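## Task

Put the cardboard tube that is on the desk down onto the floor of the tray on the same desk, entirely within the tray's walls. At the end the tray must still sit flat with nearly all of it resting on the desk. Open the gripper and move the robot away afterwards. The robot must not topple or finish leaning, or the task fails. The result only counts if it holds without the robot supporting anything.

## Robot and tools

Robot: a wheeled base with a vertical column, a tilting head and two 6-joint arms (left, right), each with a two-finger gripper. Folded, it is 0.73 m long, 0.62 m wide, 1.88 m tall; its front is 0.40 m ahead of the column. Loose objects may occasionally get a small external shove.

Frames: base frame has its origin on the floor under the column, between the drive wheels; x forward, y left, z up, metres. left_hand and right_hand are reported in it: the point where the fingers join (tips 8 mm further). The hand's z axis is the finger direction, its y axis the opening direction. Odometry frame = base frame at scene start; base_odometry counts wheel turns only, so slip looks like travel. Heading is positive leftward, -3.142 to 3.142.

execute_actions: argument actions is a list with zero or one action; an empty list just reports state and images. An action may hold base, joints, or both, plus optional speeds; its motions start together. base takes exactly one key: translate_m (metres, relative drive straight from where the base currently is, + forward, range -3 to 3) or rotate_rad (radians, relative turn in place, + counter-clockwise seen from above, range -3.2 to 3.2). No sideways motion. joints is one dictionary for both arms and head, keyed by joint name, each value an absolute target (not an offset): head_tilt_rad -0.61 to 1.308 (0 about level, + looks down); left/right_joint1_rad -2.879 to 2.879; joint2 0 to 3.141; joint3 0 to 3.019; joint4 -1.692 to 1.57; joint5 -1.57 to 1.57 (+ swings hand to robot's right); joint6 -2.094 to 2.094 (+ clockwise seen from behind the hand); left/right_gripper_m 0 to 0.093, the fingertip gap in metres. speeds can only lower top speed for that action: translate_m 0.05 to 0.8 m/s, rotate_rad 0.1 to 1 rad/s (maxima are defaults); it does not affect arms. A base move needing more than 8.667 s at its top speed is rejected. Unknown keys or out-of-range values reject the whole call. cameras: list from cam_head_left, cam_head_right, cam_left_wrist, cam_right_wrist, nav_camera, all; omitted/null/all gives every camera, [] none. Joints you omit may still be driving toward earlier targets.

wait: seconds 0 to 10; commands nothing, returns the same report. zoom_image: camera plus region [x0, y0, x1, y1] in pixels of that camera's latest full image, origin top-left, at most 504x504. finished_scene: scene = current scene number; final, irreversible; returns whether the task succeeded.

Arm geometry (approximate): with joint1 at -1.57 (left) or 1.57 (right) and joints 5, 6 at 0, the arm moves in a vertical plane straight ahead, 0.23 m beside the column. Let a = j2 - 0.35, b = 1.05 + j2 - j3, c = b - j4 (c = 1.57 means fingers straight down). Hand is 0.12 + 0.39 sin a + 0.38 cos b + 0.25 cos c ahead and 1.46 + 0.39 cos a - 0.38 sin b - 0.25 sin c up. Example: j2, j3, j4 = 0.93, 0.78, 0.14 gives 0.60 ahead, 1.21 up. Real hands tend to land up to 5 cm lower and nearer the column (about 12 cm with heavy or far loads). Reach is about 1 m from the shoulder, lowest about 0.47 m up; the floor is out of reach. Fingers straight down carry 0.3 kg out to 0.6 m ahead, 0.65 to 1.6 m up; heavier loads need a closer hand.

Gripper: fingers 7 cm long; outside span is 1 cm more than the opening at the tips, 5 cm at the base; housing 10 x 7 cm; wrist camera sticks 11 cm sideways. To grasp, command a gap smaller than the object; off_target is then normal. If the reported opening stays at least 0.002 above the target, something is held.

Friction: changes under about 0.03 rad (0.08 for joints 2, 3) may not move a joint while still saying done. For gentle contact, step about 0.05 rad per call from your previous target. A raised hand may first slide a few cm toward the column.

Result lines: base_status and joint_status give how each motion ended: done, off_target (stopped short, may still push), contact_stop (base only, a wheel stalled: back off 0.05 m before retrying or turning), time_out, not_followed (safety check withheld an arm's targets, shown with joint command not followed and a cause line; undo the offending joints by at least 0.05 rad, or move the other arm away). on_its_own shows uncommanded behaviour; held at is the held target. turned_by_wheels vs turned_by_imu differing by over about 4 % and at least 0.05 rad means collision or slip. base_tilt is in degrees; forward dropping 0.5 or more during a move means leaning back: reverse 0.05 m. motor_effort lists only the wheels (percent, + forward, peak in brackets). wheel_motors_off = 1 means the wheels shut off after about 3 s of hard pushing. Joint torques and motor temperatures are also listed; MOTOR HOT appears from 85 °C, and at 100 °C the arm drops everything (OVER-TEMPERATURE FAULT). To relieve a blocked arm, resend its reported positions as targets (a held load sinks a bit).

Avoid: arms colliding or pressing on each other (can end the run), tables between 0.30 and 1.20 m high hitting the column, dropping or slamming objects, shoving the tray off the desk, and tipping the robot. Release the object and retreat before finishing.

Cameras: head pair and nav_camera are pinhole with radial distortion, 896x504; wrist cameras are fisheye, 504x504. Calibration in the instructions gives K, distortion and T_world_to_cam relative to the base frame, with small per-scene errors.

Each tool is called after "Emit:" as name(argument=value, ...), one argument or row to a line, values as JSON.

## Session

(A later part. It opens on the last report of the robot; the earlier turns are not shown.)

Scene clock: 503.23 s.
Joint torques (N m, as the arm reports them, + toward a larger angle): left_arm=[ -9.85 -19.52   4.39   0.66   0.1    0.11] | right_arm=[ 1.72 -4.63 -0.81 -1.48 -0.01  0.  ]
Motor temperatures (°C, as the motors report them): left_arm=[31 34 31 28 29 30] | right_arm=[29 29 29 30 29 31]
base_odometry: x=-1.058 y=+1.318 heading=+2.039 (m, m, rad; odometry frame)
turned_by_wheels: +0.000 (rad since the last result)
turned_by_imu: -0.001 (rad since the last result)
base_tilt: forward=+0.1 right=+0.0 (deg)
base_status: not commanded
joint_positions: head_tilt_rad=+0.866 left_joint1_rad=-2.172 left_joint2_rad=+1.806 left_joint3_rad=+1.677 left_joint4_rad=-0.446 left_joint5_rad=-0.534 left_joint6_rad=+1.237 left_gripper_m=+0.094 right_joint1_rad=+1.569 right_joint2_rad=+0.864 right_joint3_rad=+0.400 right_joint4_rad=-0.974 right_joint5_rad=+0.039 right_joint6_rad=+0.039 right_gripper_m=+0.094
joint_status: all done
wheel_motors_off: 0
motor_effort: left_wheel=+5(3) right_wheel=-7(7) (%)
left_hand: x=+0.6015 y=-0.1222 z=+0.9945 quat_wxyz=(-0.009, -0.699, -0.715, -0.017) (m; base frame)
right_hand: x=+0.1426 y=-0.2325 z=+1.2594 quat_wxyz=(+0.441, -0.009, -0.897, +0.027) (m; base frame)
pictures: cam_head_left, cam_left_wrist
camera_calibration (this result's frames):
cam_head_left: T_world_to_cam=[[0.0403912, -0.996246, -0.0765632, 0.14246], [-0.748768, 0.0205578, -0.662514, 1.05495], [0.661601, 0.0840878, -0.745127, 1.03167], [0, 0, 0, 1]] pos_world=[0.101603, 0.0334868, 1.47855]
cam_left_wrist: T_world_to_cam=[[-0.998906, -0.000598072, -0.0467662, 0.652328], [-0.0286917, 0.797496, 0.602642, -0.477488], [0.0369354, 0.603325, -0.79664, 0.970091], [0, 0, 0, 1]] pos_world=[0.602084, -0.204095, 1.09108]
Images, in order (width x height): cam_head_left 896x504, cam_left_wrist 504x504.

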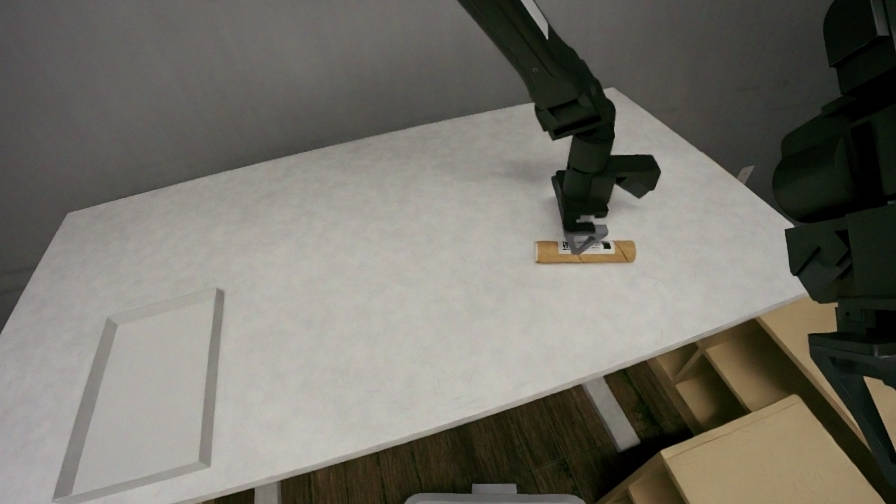

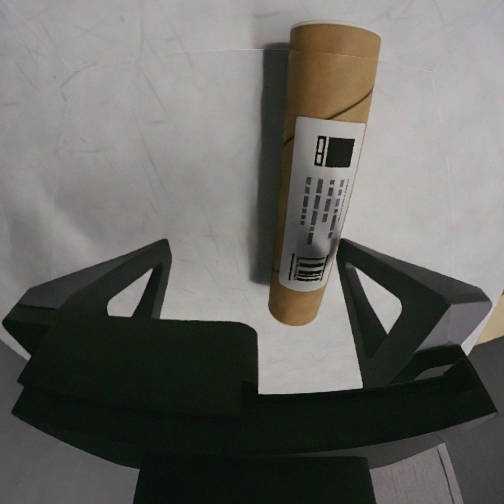

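Emit:
execute_actions(
  actions=[
    {"joints": {"left_joint2_rad": 1.868}},
  ],
  cameras=["cam_head_left", "cam_left_wrist"],
)

Scene clock: 536.33 s.
Joint torques (N m, as the arm reports them, + toward a larger angle): left_arm=[-10.07 -20.21   3.88   0.59   0.09   0.13] | right_arm=[ 1.56 -4.65 -0.75 -1.42  0.   -0.02]
Motor temperatures (°C, as the motors report them): left_arm=[32 34 31 28 29 30] | right_arm=[29 29 29 30 29 31]
base_odometry: x=-1.058 y=+1.318 heading=+2.039 (m, m, rad; odometry frame)
turned_by_wheels: +0.000 (rad since the last result)
turned_by_imu: -0.001 (rad since the last result)
base_tilt: forward=+0.1 right=+0.0 (deg)
base_status: not commanded
joint_positions: head_tilt_rad=+0.866 left_joint1_rad=-2.172 left_joint2_rad=+1.866 left_joint3_rad=+1.677 left_joint4_rad=-0.446 left_joint5_rad=-0.534 left_joint6_rad=+1.237 left_gripper_m=+0.094 right_joint1_rad=+1.569 right_joint2_rad=+0.864 right_joint3_rad=+0.400 right_joint4_rad=-0.974 right_joint5_rad=+0.039 right_joint6_rad=+0.039 right_gripper_m=+0.094
joint_status: all done
wheel_motors_off: 0
motor_effort: left_wheel=+5(6) right_wheel=-7(7) (%)
left_hand: x=+0.5676 y=-0.1277 z=+0.9658 quat_wxyz=(+0.014, -0.710, -0.704, -0.005) (m; base frame)
right_hand: x=+0.1426 y=-0.2325 z=+1.2594 quat_wxyz=(+0.441, -0.009, -0.897, +0.027) (m; base frame)
pictures: cam_head_left, cam_left_wrist
camera_calibration (this result's frames):
cam_head_left: T_world_to_cam=[[0.0403919, -0.996246, -0.0765629, 0.14246], [-0.748762, 0.0205578, -0.66252, 1.05496], [0.661607, 0.0840878, -0.745121, 1.03166], [0, 0, 0, 1]] pos_world=[0.101604, 0.0334868, 1.47856]
cam_left_wrist: T_world_to_cam=[[-0.999566, 0.0292719, 0.00317005, 0.57317], [0.0250061, 0.787163, 0.616238, -0.501693], [0.0155431, 0.61605, -0.787553, 0.956735], [0, 0, 0, 1]] pos_world=[0.570596, -0.211261, 1.06083]
Images, in order (width x height): cam_head_left 896x504, cam_left_wrist 504x504.

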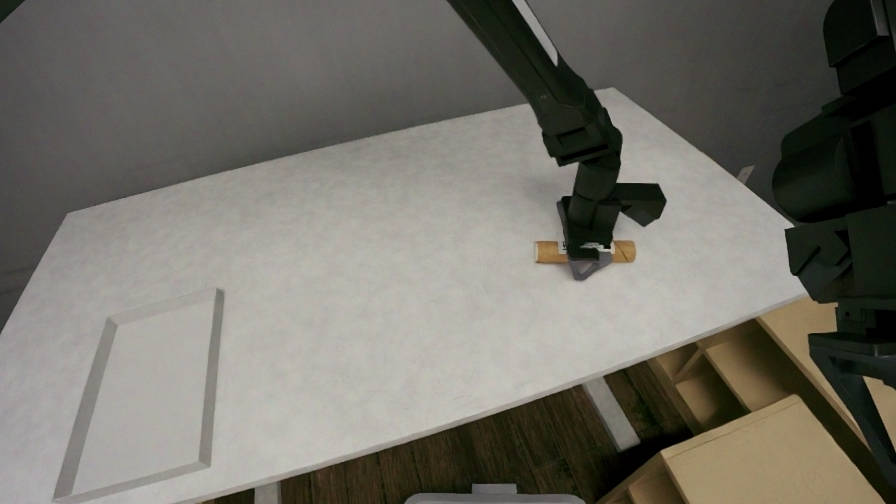

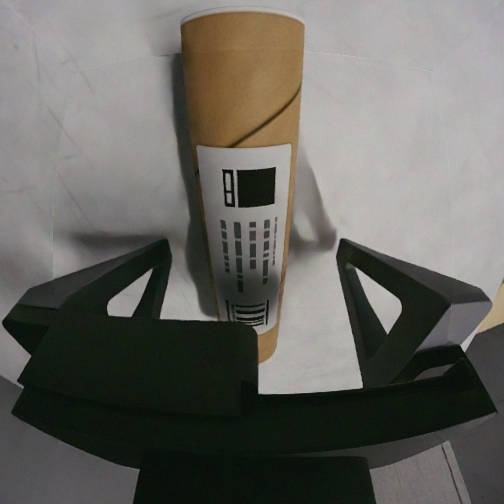

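Emit:
zoom_image(
  camera="cam_head_left",
  region=[520, 180, 680, 300],
)

Emit:
zoom_image(
  camera="cam_left_wrist",
  region=[130, 150, 380, 330],
)

Region (520, 180, 680, 300) of cam_head_left's 896x504 image, scaled by 3.150, with more detail than that image has; it fills the top 378 rows of this view, and the rest is white.

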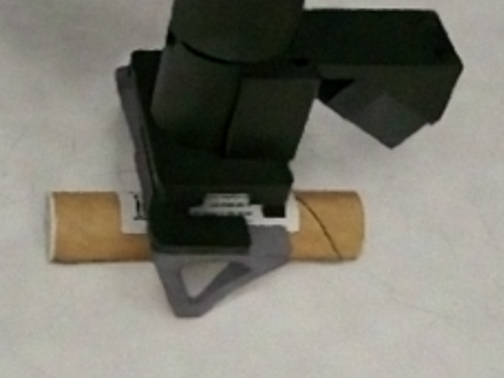

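Region (130, 150, 380, 330) of cam_left_wrist's 504x504 image, scaled by 2.016, with more detail than that image has; it fills the top 363 rows of this view, and the rest is white.

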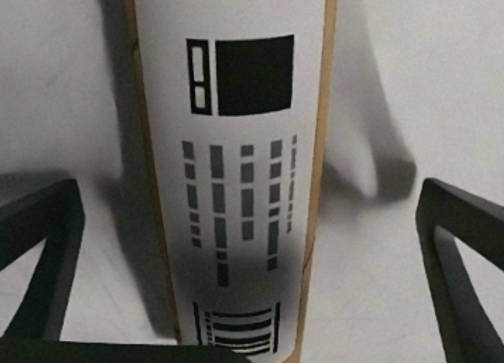

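Emit:
execute_actions(
  actions=[
    {"joints": {"left_gripper_m": 0.02}},
  ],
  cameras=["cam_head_left", "cam_left_wrist"],
)

Scene clock: 556.20 s.
Joint torques (N m, as the arm reports them, + toward a larger angle): left_arm=[ -9.95 -20.18   3.91   0.53   0.07   0.1 ] | right_arm=[ 1.74 -4.59 -0.86 -1.35 -0.02  0.  ]
Motor temperatures (°C, as the motors report them): left_arm=[32 35 31 28 29 30] | right_arm=[29 29 29 30 29 31]
base_odometry: x=-1.058 y=+1.318 heading=+2.039 (m, m, rad; odometry frame)
turned_by_wheels: +0.000 (rad since the last result)
turned_by_imu: -0.001 (rad since the last result)
base_tilt: forward=+0.0 right=+0.0 (deg)
base_status: not commanded
joint_positions: head_tilt_rad=+0.866 left_joint1_rad=-2.172 left_joint2_rad=+1.866 left_joint3_rad=+1.677 left_joint4_rad=-0.446 left_joint5_rad=-0.534 left_joint6_rad=+1.237 left_gripper_m=+0.036 right_joint1_rad=+1.569 right_joint2_rad=+0.864 right_joint3_rad=+0.400 right_joint4_rad=-0.974 right_joint5_rad=+0.039 right_joint6_rad=+0.039 right_gripper_m=+0.094
joint_status: left_gripper_m off_target (ended at +0.036, target +0.020)
wheel_motors_off: 0
motor_effort: left_wheel=+6(5) right_wheel=-6(6) (%)
left_hand: x=+0.5676 y=-0.1277 z=+0.9658 quat_wxyz=(+0.014, -0.710, -0.704, -0.005) (m; base frame)
right_hand: x=+0.1426 y=-0.2325 z=+1.2594 quat_wxyz=(+0.441, -0.009, -0.897, +0.027) (m; base frame)
pictures: cam_head_left, cam_left_wrist
camera_calibration (this result's frames):
cam_head_left: T_world_to_cam=[[0.0403921, -0.996246, -0.0765627, 0.142459], [-0.74876, 0.0205578, -0.662523, 1.05497], [0.66161, 0.0840878, -0.745119, 1.03166], [0, 0, 0, 1]] pos_world=[0.101604, 0.0334868, 1.47856]
cam_left_wrist: T_world_to_cam=[[-0.999566, 0.0292719, 0.00317005, 0.57317], [0.0250061, 0.787163, 0.616238, -0.501693], [0.0155431, 0.61605, -0.787553, 0.956735], [0, 0, 0, 1]] pos_world=[0.570596, -0.211261, 1.06083]
Images, in order (width x height): cam_head_left 896x504, cam_left_wrist 504x504.

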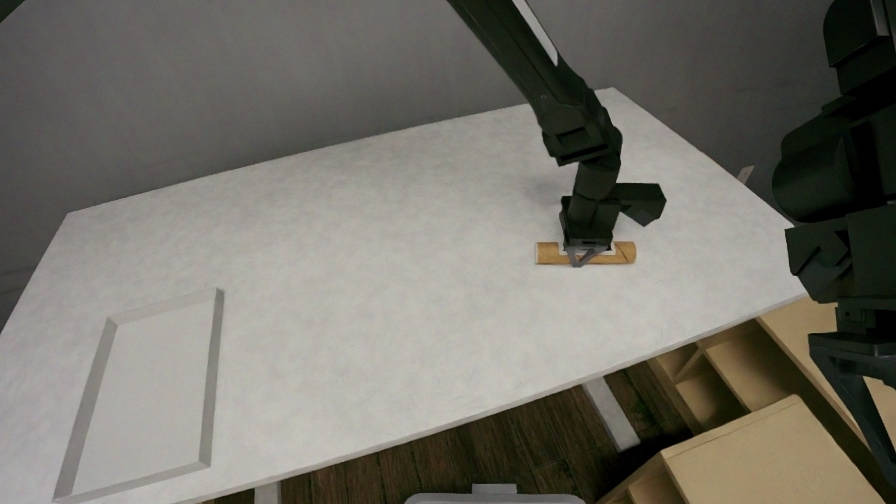

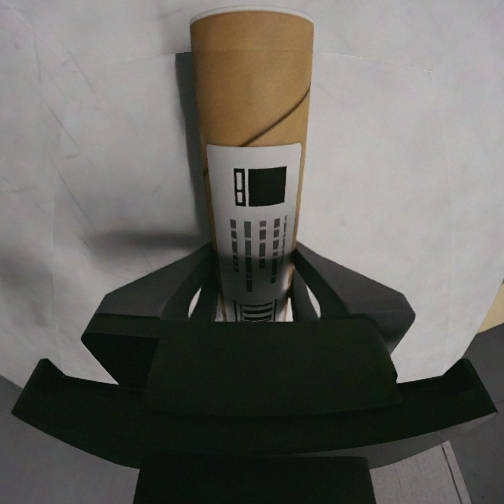

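Emit:
execute_actions(
  actions=[
    {"joints": {"left_joint2_rad": 1.5, "left_joint3_rad": 1.55}},
  ],
  cameras=["cam_left_wrist"],
)

Scene clock: 606.73 s.
Joint torques (N m, as the arm reports them, + toward a larger angle): left_arm=[ -7.62 -20.65   5.     0.8    0.08   0.09] | right_arm=[ 1.72 -4.6  -0.84 -1.39 -0.01  0.03]
Motor temperatures (°C, as the motors report them): left_arm=[33 35 31 28 29 30] | right_arm=[29 29 29 30 29 31]
base_odometry: x=-1.058 y=+1.318 heading=+2.039 (m, m, rad; odometry frame)
turned_by_wheels: +0.000 (rad since the last result)
turned_by_imu: -0.002 (rad since the last result)
base_tilt: forward=+0.0 right=+0.0 (deg)
base_status: not commanded
joint_positions: head_tilt_rad=+0.865 left_joint1_rad=-2.172 left_joint2_rad=+1.496 left_joint3_rad=+1.548 left_joint4_rad=-0.441 left_joint5_rad=-0.534 left_joint6_rad=+1.238 left_gripper_m=+0.036 right_joint1_rad=+1.569 right_joint2_rad=+0.864 right_joint3_rad=+0.400 right_joint4_rad=-0.974 right_joint5_rad=+0.039 right_joint6_rad=+0.039 right_gripper_m=+0.094
joint_status: all done
wheel_motors_off: 0
motor_effort: left_wheel=+4(6) right_wheel=-7(8) (%)
left_hand: x=+0.6805 y=-0.0697 z=+1.1287 quat_wxyz=(-0.081, -0.663, -0.743, -0.052) (m; base frame)
right_hand: x=+0.1426 y=-0.2325 z=+1.2594 quat_wxyz=(+0.441, -0.009, -0.897, +0.027) (m; base frame)
pictures: cam_left_wrist
camera_calibration (this result's frames):
cam_left_wrist: T_world_to_cam=[[-0.976017, -0.0953412, -0.195705, 0.883533], [-0.188893, 0.817783, 0.543646, -0.42093], [0.108212, 0.567575, -0.816179, 1.0134], [0, 0, 0, 1]] pos_world=[0.673172, -0.146712, 1.22886]
Images, in order (width x height): cam_left_wrist 504x504.

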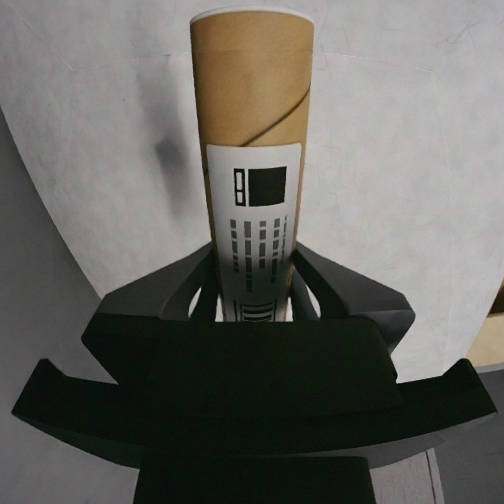

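The tube is held firmly. Now swing over to the tray while turning the base back.

Emit:
execute_actions(
  actions=[
    {"base": {"rotate_rad": 0.3}, "joints": {"head_tilt_rad": 0.95, "left_joint1_rad": -0.965, "left_joint2_rad": 1.307, "left_joint3_rad": 0.95, "left_joint4_rad": -0.25, "left_joint5_rad": 0.519, "left_joint6_rad": 0.306}, "speeds": {"rotate_rad": 0.3}},
  ],
  cameras=["cam_head_left", "cam_head_right", "cam_left_wrist"],
)

Scene clock: 612.23 s.
Joint torques (N m, as the arm reports them, + toward a larger angle): left_arm=[  3.55 -16.52   2.41   0.44   0.11  -0.06] | right_arm=[ 1.61 -4.65 -0.77 -1.3  -0.01  0.02]
Motor temperatures (°C, as the motors report them): left_arm=[32 35 31 28 29 30] | right_arm=[29 29 29 30 29 31]
base_odometry: x=-1.058 y=+1.318 heading=+2.336 (m, m, rad; odometry frame)
turned_by_wheels: +0.298 (rad since the last result)
turned_by_imu: +0.294 (rad since the last result)
base_tilt: forward=+0.1 right=+0.0 (deg)
base_status: done
joint_positions: head_tilt_rad=+0.950 left_joint1_rad=-0.958 left_joint2_rad=+1.322 left_joint3_rad=+0.944 left_joint4_rad=-0.252 left_joint5_rad=+0.515 left_joint6_rad=+0.313 left_gripper_m=+0.036 right_joint1_rad=+1.569 right_joint2_rad=+0.864 right_joint3_rad=+0.400 right_joint4_rad=-0.974 right_joint5_rad=+0.039 right_joint6_rad=+0.039 right_gripper_m=+0.094
joint_status: all done
wheel_motors_off: 0
motor_effort: left_wheel=-2(27) right_wheel=+1(55) (%)
left_hand: x=+0.4503 y=+0.4603 z=+1.1128 quat_wxyz=(+0.007, +0.017, -1.000, -0.001) (m; base frame)
right_hand: x=+0.1426 y=-0.2325 z=+1.2594 quat_wxyz=(+0.441, -0.009, -0.897, +0.027) (m; base frame)
pictures: cam_head_left, cam_head_right, cam_left_wrist
camera_calibration (this result's frames):
cam_head_left: T_world_to_cam=[[0.0337518, -0.996246, -0.0797132, 0.147643], [-0.802262, 0.0205578, -0.596618, 0.956147], [0.596018, 0.0840878, -0.798556, 1.11723], [0, 0, 0, 1]] pos_world=[0.0962057, 0.0334868, 1.4744]
cam_head_right: T_world_to_cam=[[0.0367743, -0.996837, -0.070449, 0.0825277], [-0.802046, 0.0126122, -0.597128, 0.957516], [0.596128, 0.0784623, -0.799046, 1.11461], [0, 0, 0, 1]] pos_world=[0.100488, -0.0172644, 1.4682]
cam_left_wrist: T_world_to_cam=[[0.0120081, -0.999859, -0.0117482, 0.472958], [-0.795392, -0.0166714, 0.605867, -0.301255], [-0.605977, 0.00206909, -0.795479, 1.2834], [0, 0, 0, 1]] pos_world=[0.532416, 0.465213, 1.20899]
Images, in order (width x height): cam_head_left 896x504, cam_head_right 896x504, cam_left_wrist 504x504.

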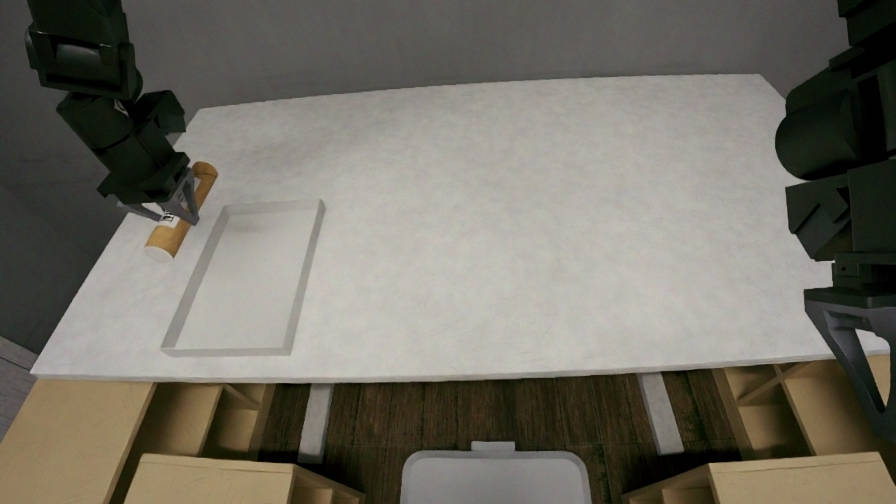

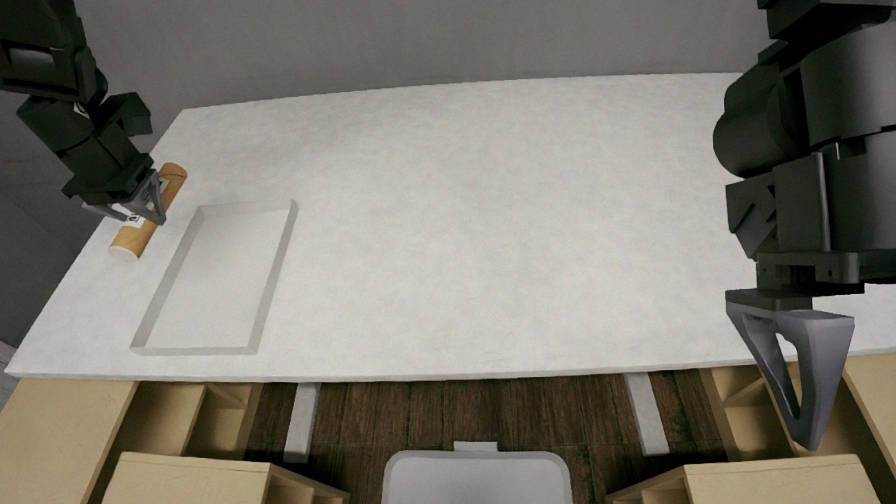

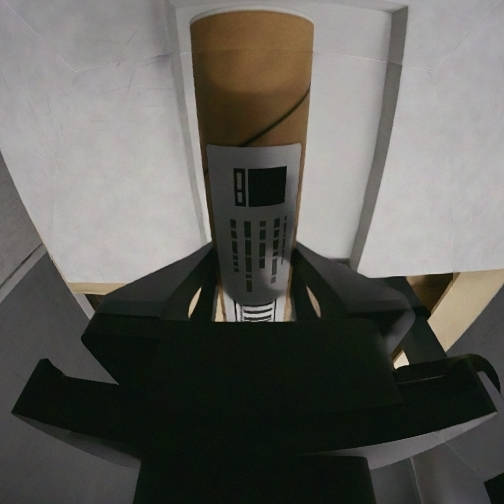

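Emit:
execute_actions(
  actions=[
    {"joints": {"left_joint1_rad": -1.12, "left_joint2_rad": 1.565, "left_joint3_rad": 0.995, "left_joint4_rad": 0.025, "left_joint5_rad": 0.386, "left_joint6_rad": 0.175}},
  ],
  cameras=["cam_head_left", "cam_head_right", "cam_left_wrist"],
)

Scene clock: 646.10 s.
Joint torques (N m, as the arm reports them, + toward a larger angle): left_arm=[  4.49 -17.18   0.66   0.92  -0.16  -0.06] | right_arm=[ 1.63 -4.61 -0.74 -1.42 -0.01  0.04]
Motor temperatures (°C, as the motors report them): left_arm=[32 35 30 28 29 30] | right_arm=[29 29 29 30 29 31]
base_odometry: x=-1.058 y=+1.318 heading=+2.336 (m, m, rad; odometry frame)
turned_by_wheels: +0.000 (rad since the last result)
turned_by_imu: -0.002 (rad since the last result)
base_tilt: forward=+0.0 right=+0.0 (deg)
base_status: not commanded
joint_positions: head_tilt_rad=+0.950 left_joint1_rad=-1.129 left_joint2_rad=+1.581 left_joint3_rad=+0.990 left_joint4_rad=+0.011 left_joint5_rad=+0.389 left_joint6_rad=+0.184 left_gripper_m=+0.036 right_joint1_rad=+1.569 right_joint2_rad=+0.864 right_joint3_rad=+0.400 right_joint4_rad=-0.974 right_joint5_rad=+0.039 right_joint6_rad=+0.039 right_gripper_m=+0.094
joint_status: all done
wheel_motors_off: 0
motor_effort: left_wheel=-3(5) right_wheel=+4(4) (%)
left_hand: x=+0.4330 y=+0.4249 z=+0.9953 quat_wxyz=(+0.005, +0.027, -1.000, +0.006) (m; base frame)
right_hand: x=+0.1426 y=-0.2325 z=+1.2594 quat_wxyz=(+0.441, -0.009, -0.897, +0.027) (m; base frame)
pictures: cam_head_left, cam_head_right, cam_left_wrist
camera_calibration (this result's frames):
cam_head_left: T_world_to_cam=[[0.0337495, -0.996246, -0.0797142, 0.147645], [-0.802279, 0.0205578, -0.596596, 0.956113], [0.595995, 0.0840878, -0.798573, 1.11726], [0, 0, 0, 1]] pos_world=[0.0962038, 0.0334868, 1.4744]
cam_head_right: T_world_to_cam=[[0.0367723, -0.996837, -0.07045, 0.0825295], [-0.802063, 0.0126122, -0.597106, 0.957481], [0.596106, 0.0784623, -0.799063, 1.11464], [0, 0, 0, 1]] pos_world=[0.100486, -0.0172644, 1.4682]
cam_left_wrist: T_world_to_cam=[[0.032139, -0.999483, 0.000983742, 0.414869], [-0.798512, -0.0250847, 0.601455, -0.235081], [-0.60112, -0.0201157, -0.798906, 1.19025], [0, 0, 0, 1]] pos_world=[0.514435, 0.4327, 1.09188]
Images, in order (width x height): cam_head_left 896x504, cam_head_right 896x504, cam_left_wrist 504x504.

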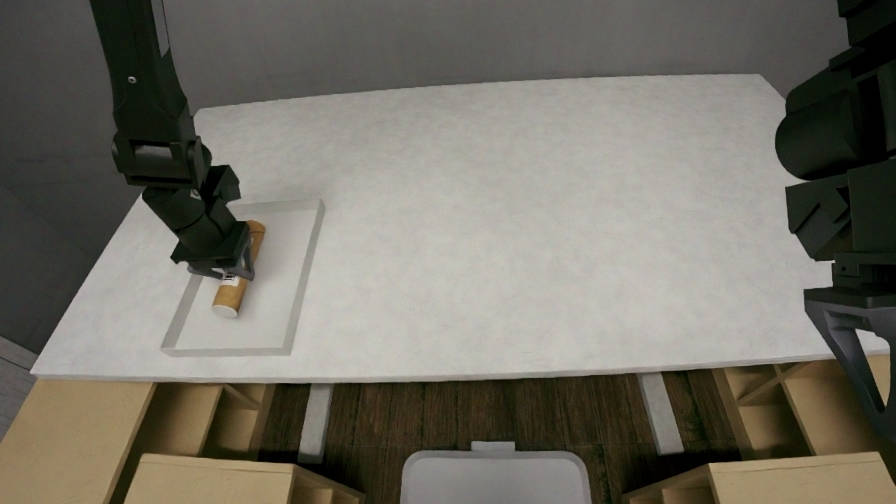

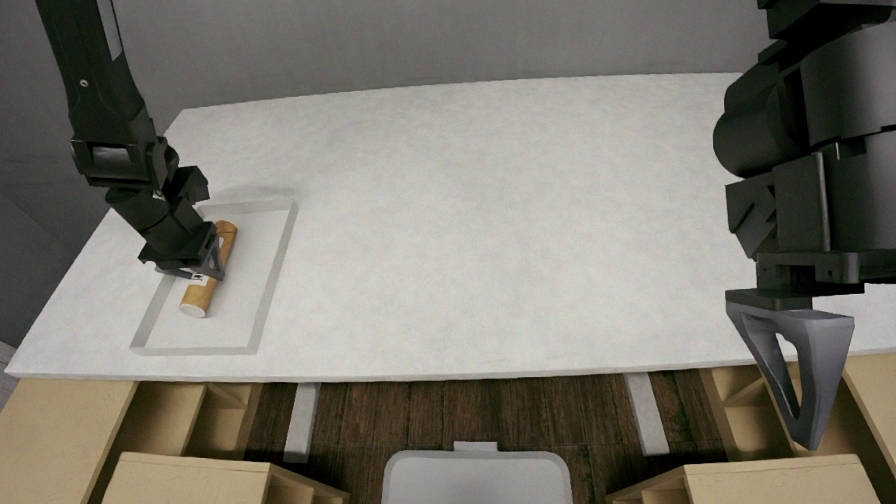

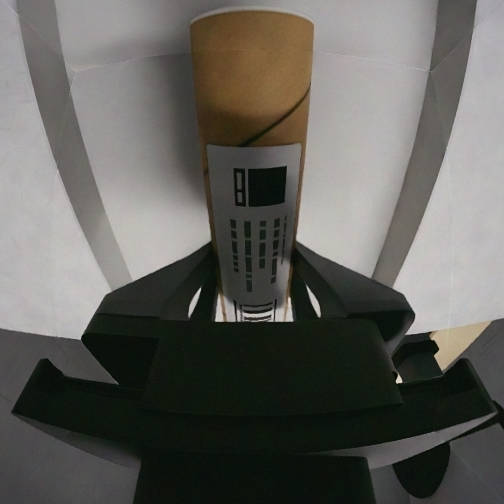

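Emit:
zoom_image(
  camera="cam_left_wrist",
  region=[0, 150, 504, 330],
)

Emit:
zoom_image(
  camera="cam_head_left",
  region=[140, 180, 340, 380],
)

Emit:
zoom_image(
  camera="cam_head_right",
  region=[110, 180, 310, 380],
)

Region (0, 150, 504, 330) of cam_left_wrist's 504x504 image, scaled by 1.000; it fills the top 180 rows of this view, and the rest is white.

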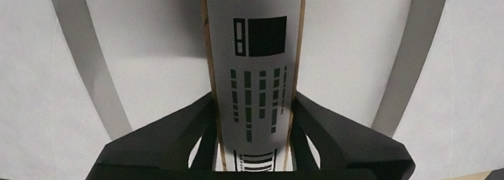

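Region (140, 180, 340, 380) of cam_head_left's 896x504 image, scaled by 2.520, with more detail than that image has.

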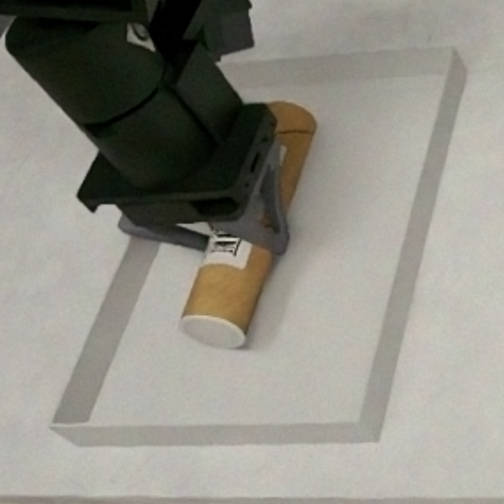

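Region (110, 180, 310, 380) of cam_head_right's 896x504 image, scaled by 2.520, with more detail than that image has.

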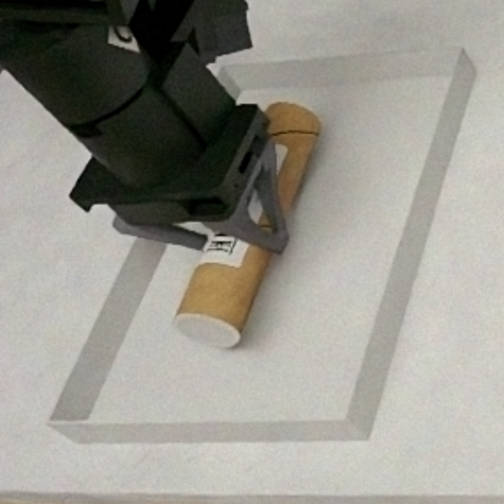

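Emit:
execute_actions(
  actions=[
    {"joints": {"left_joint2_rad": 1.64, "left_joint3_rad": 1.075}},
  ],
  cameras=["cam_head_left", "cam_left_wrist"],
)

Scene clock: 685.07 s.
Joint torques (N m, as the arm reports them, + toward a larger angle): left_arm=[  4.96 -15.31   0.24   0.79  -0.19  -0.05] | right_arm=[ 1.58 -4.7  -0.84 -1.29 -0.02  0.  ]
Motor temperatures (°C, as the motors report them): left_arm=[32 35 30 28 29 30] | right_arm=[29 29 29 30 29 31]
base_odometry: x=-1.058 y=+1.318 heading=+2.336 (m, m, rad; odometry frame)
turned_by_wheels: +0.000 (rad since the last result)
turned_by_imu: -0.001 (rad since the last result)
base_tilt: forward=+0.1 right=+0.0 (deg)
base_status: not commanded
joint_positions: head_tilt_rad=+0.950 left_joint1_rad=-1.129 left_joint2_rad=+1.627 left_joint3_rad=+1.079 left_joint4_rad=+0.015 left_joint5_rad=+0.389 left_joint6_rad=+0.184 left_gripper_m=+0.036 right_joint1_rad=+1.569 right_joint2_rad=+0.864 right_joint3_rad=+0.400 right_joint4_rad=-0.974 right_joint5_rad=+0.039 right_joint6_rad=+0.039 right_gripper_m=+0.094
joint_status: all done
wheel_motors_off: 0
motor_effort: left_wheel=-4(2) right_wheel=+4(4) (%)
left_hand: x=+0.4644 y=+0.4386 z=+0.9801 quat_wxyz=(-0.017, +0.018, -1.000, +0.001) (m; base frame)
right_hand: x=+0.1426 y=-0.2325 z=+1.2594 quat_wxyz=(+0.441, -0.009, -0.897, +0.027) (m; base frame)
pictures: cam_head_left, cam_left_wrist
camera_calibration (this result's frames):
cam_head_left: T_world_to_cam=[[0.0337489, -0.996246, -0.0797144, 0.147645], [-0.802283, 0.0205578, -0.59659, 0.956104], [0.595989, 0.0840878, -0.798578, 1.11727], [0, 0, 0, 1]] pos_world=[0.0962033, 0.0334868, 1.4744]
cam_left_wrist: T_world_to_cam=[[0.0146309, -0.999859, -0.00820634, 0.444851], [-0.824051, -0.016706, 0.566269, -0.157808], [-0.566326, -0.00152258, -0.82418, 1.19771], [0, 0, 0, 1]] pos_world=[0.541744, 0.443975, 1.08014]
Images, in order (width x height): cam_head_left 896x504, cam_left_wrist 504x504.

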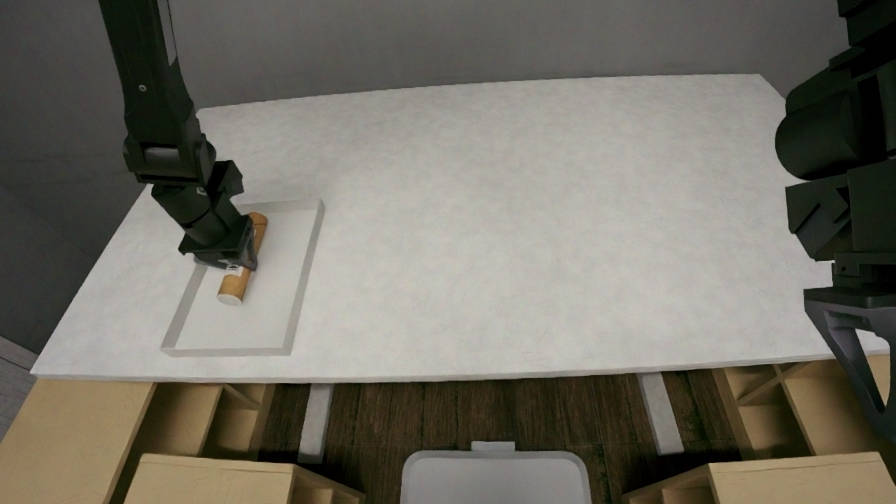

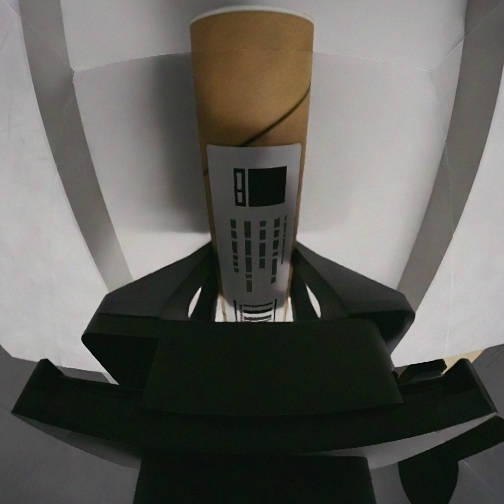

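Emit:
zoom_image(
  camera="cam_head_left",
  region=[150, 180, 340, 370],
)

Emit:
zoom_image(
  camera="cam_left_wrist",
  region=[50, 200, 200, 300],
)

Emit:
zoom_image(
  camera="cam_left_wrist",
  region=[340, 200, 490, 300],
)

Region (150, 180, 340, 370) of cam_head_left's 896x504 image, scaled by 2.653, with more detail than that image has.

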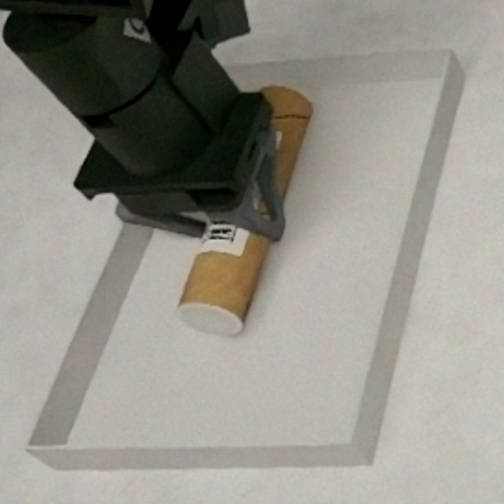

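Region (50, 200, 200, 300) of cam_left_wrist's 504x504 image, scaled by 3.360, with more detail than that image has.

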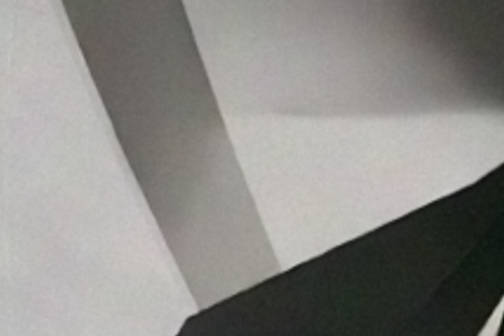

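Region (340, 200, 490, 300) of cam_left_wrist's 504x504 image, scaled by 3.360, with more detail than that image has.

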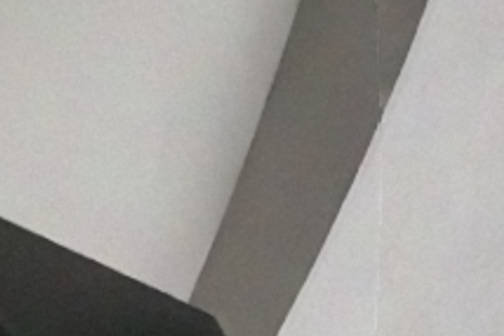

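Emit:
execute_actions(
  actions=[
    {"joints": {"left_joint2_rad": 1.67}},
  ],
  cameras=["cam_head_left", "cam_left_wrist"],
)

Scene clock: 710.43 s.
Joint torques (N m, as the arm reports them, + toward a larger angle): left_arm=[  4.92 -15.17   0.17   0.85  -0.18  -0.07] | right_arm=[ 1.48 -4.64 -1.09 -1.33 -0.01  0.03]
Motor temperatures (°C, as the motors report them): left_arm=[32 35 30 28 29 30] | right_arm=[29 29 29 30 29 31]
base_odometry: x=-1.058 y=+1.318 heading=+2.336 (m, m, rad; odometry frame)
turned_by_wheels: +0.000 (rad since the last result)
turned_by_imu: -0.001 (rad since the last result)
base_tilt: forward=+0.0 right=+0.0 (deg)
base_status: not commanded
joint_positions: head_tilt_rad=+0.950 left_joint1_rad=-1.128 left_joint2_rad=+1.654 left_joint3_rad=+1.078 left_joint4_rad=+0.015 left_joint5_rad=+0.389 left_joint6_rad=+0.183 left_gripper_m=+0.036 right_joint1_rad=+1.569 right_joint2_rad=+0.864 right_joint3_rad=+0.400 right_joint4_rad=-0.974 right_joint5_rad=+0.039 right_joint6_rad=+0.039 right_gripper_m=+0.094
joint_status: all done
wheel_motors_off: 0
motor_effort: left_wheel=-4(3) right_wheel=+3(3) (%)
left_hand: x=+0.4500 y=+0.4394 z=+0.9710 quat_wxyz=(-0.004, +0.023, -1.000, +0.003) (m; base frame)
right_hand: x=+0.1426 y=-0.2325 z=+1.2594 quat_wxyz=(+0.441, -0.009, -0.897, +0.027) (m; base frame)
pictures: cam_head_left, cam_left_wrist
camera_calibration (this result's frames):
cam_head_left: T_world_to_cam=[[0.0337485, -0.996246, -0.0797146, 0.147645], [-0.802287, 0.0205578, -0.596585, 0.956097], [0.595984, 0.0840878, -0.798581, 1.11727], [0, 0, 0, 1]] pos_world=[0.0962029, 0.0334868, 1.4744]
cam_left_wrist: T_world_to_cam=[[0.0259524, -0.999657, -0.00340089, 0.435991], [-0.80931, -0.0230075, 0.586931, -0.188465], [-0.586808, -0.0124799, -0.80963, 1.18193], [0, 0, 0, 1]] pos_world=[0.529727, 0.446256, 1.06903]
Images, in order (width x height): cam_head_left 896x504, cam_left_wrist 504x504.

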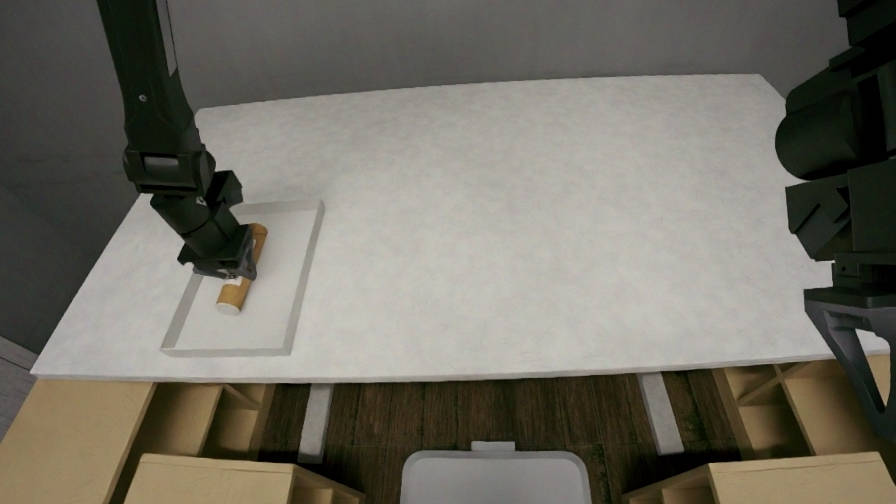

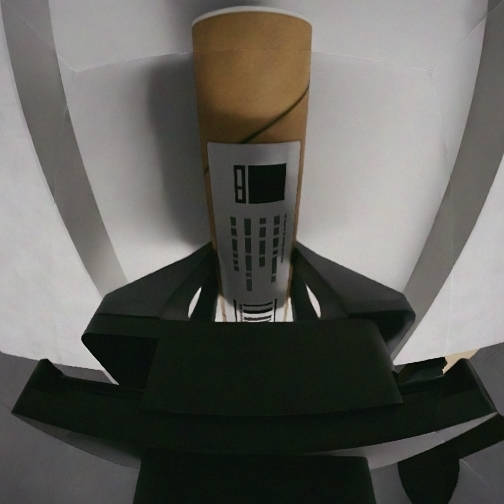

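Emit:
execute_actions(
  actions=[
    {"joints": {"left_gripper_m": 0.085}},
  ],
  cameras=["cam_left_wrist"],
)

Scene clock: 714.27 s.
Joint torques (N m, as the arm reports them, + toward a larger angle): left_arm=[  5.06 -14.95   0.15   0.68  -0.17  -0.06] | right_arm=[ 1.73 -4.53 -0.93 -1.35 -0.02  0.  ]
Motor temperatures (°C, as the motors report them): left_arm=[32 35 30 28 29 30] | right_arm=[29 29 29 30 29 31]
base_odometry: x=-1.058 y=+1.318 heading=+2.336 (m, m, rad; odometry frame)
turned_by_wheels: +0.000 (rad since the last result)
turned_by_imu: -0.001 (rad since the last result)
base_tilt: forward=+0.0 right=+0.0 (deg)
base_status: not commanded
joint_positions: head_tilt_rad=+0.950 left_joint1_rad=-1.128 left_joint2_rad=+1.654 left_joint3_rad=+1.078 left_joint4_rad=+0.015 left_joint5_rad=+0.389 left_joint6_rad=+0.183 left_gripper_m=+0.085 right_joint1_rad=+1.569 right_joint2_rad=+0.864 right_joint3_rad=+0.400 right_joint4_rad=-0.974 right_joint5_rad=+0.039 right_joint6_rad=+0.039 right_gripper_m=+0.094
joint_status: all done
wheel_motors_off: 0
motor_effort: left_wheel=-3(4) right_wheel=+3(4) (%)
left_hand: x=+0.4498 y=+0.4394 z=+0.9708 quat_wxyz=(-0.004, +0.024, -1.000, +0.003) (m; base frame)
right_hand: x=+0.1426 y=-0.2325 z=+1.2594 quat_wxyz=(+0.441, -0.009, -0.897, +0.027) (m; base frame)
pictures: cam_left_wrist
camera_calibration (this result's frames):
cam_left_wrist: T_world_to_cam=[[0.0260928, -0.999654, -0.00332815, 0.435867], [-0.809104, -0.0230741, 0.587212, -0.188884], [-0.587085, -0.0126292, -0.809426, 1.18171], [0, 0, 0, 1]] pos_world=[0.529563, 0.446282, 1.06887]
Images, in order (width x height): cam_left_wrist 504x504.

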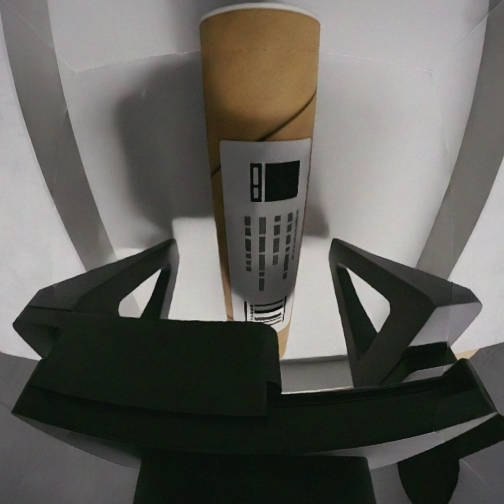

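Emit:
execute_actions(
  actions=[
    {"base": {"translate_m": -0.5}, "joints": {"left_joint2_rad": 0.9, "head_tilt_rad": 0.75}},
  ],
  cameras=["cam_head_left", "cam_head_right", "cam_left_wrist"],
)

Scene clock: 731.83 s.
Joint torques (N m, as the arm reports them, + toward a larger angle): left_arm=[  1.71 -15.98   6.7    1.5   -0.26  -0.09] | right_arm=[ 1.31 -4.66 -0.61 -1.4  -0.02  0.05]
Motor temperatures (°C, as the motors report them): left_arm=[32 35 30 28 29 30] | right_arm=[29 29 29 30 29 31]
base_odometry: x=-0.712 y=+0.957 heading=+2.337 (m, m, rad; odometry frame)
turned_by_wheels: +0.001 (rad since the last result)
turned_by_imu: -0.001 (rad since the last result)
base_tilt: forward=+0.0 right=+0.0 (deg)
base_status: done
joint_positions: head_tilt_rad=+0.766 left_joint1_rad=-1.128 left_joint2_rad=+0.885 left_joint3_rad=+1.073 left_joint4_rad=+0.022 left_joint5_rad=+0.389 left_joint6_rad=+0.183 left_gripper_m=+0.085 right_joint1_rad=+1.569 right_joint2_rad=+0.864 right_joint3_rad=+0.397 right_joint4_rad=-0.974 right_joint5_rad=+0.039 right_joint6_rad=+0.039 right_gripper_m=+0.094
joint_status: all done
wheel_motors_off: 0
motor_effort: left_wheel=+1(51) right_wheel=+0(49) (%)
left_hand: x=+0.7197 y=+0.3534 z=+1.3361 quat_wxyz=(-0.345, -0.119, -0.929, -0.069) (m; base frame)
right_hand: x=+0.1413 y=-0.2325 z=+1.2598 quat_wxyz=(+0.442, -0.009, -0.897, +0.027) (m; base frame)
pictures: cam_head_left, cam_head_right, cam_left_wrist
camera_calibration (this result's frames):
cam_head_left: T_world_to_cam=[[0.0478108, -0.996246, -0.0721631, 0.135313], [-0.679112, 0.0205578, -0.733747, 1.16117], [0.732476, 0.0840878, -0.67558, 0.921027], [0, 0, 0, 1]] pos_world=[0.107462, 0.0334868, 1.484]
cam_head_right: T_world_to_cam=[[0.0490814, -0.996837, -0.0625014, 0.0696732], [-0.678806, 0.0126122, -0.734209, 1.16246], [0.732675, 0.0784623, -0.67604, 0.918352], [0, 0, 0, 1]] pos_world=[0.11281, -0.0172644, 1.47868]
cam_left_wrist: T_world_to_cam=[[-0.182491, -0.955796, -0.230545, 0.782266], [-0.978492, 0.199491, -0.0525121, 0.711013], [0.0961825, 0.216003, -0.971644, 1.27889], [0, 0, 0, 1]] pos_world=[0.71547, 0.329601, 1.46031]
Images, in order (width x height): cam_head_left 896x504, cam_head_right 896x504, cam_left_wrist 504x504.

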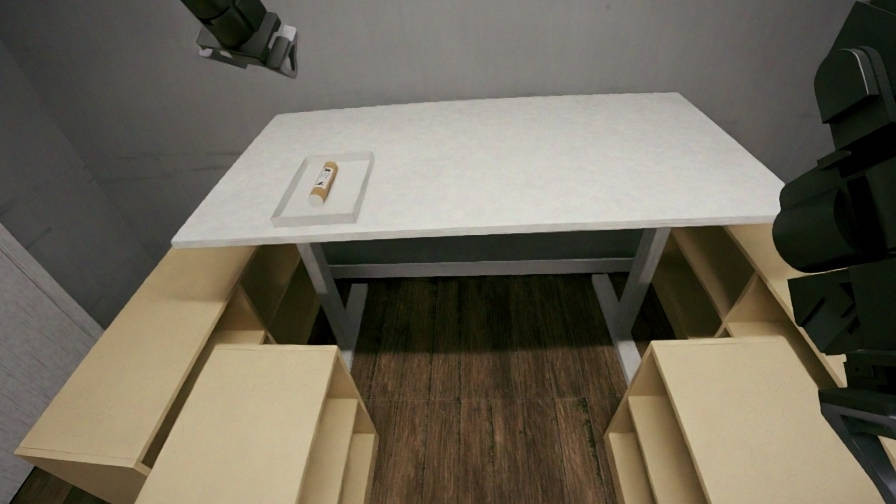

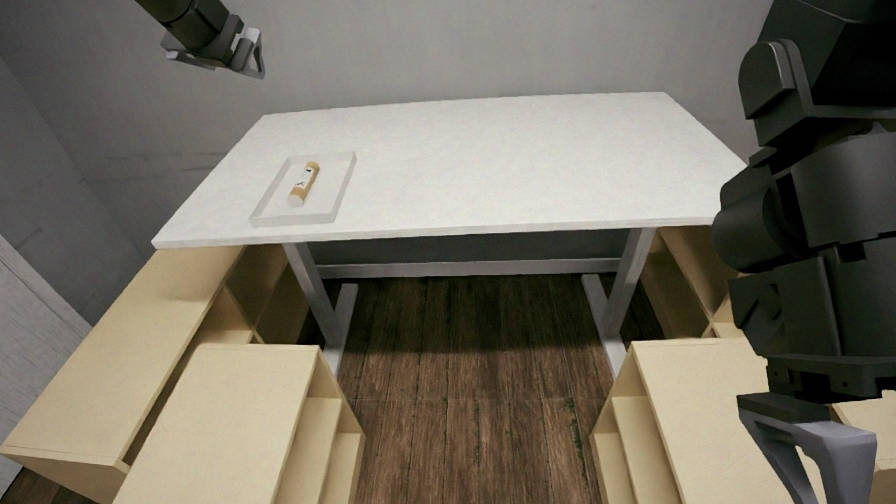

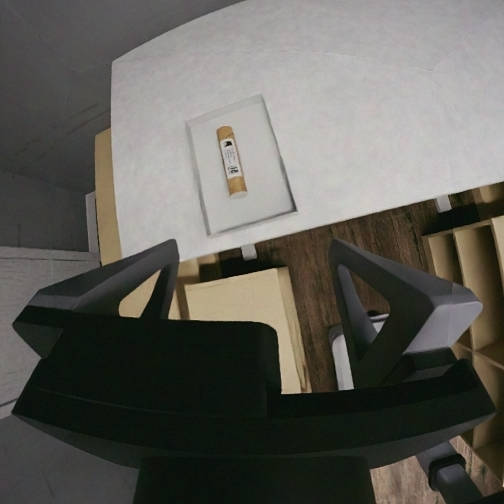

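The tube lies in the middle of the tray, the tray is flat on the desk, and the robot is clear.

Emit:
finished_scene(
  scene=1,
)

The scene is finished: the task was done.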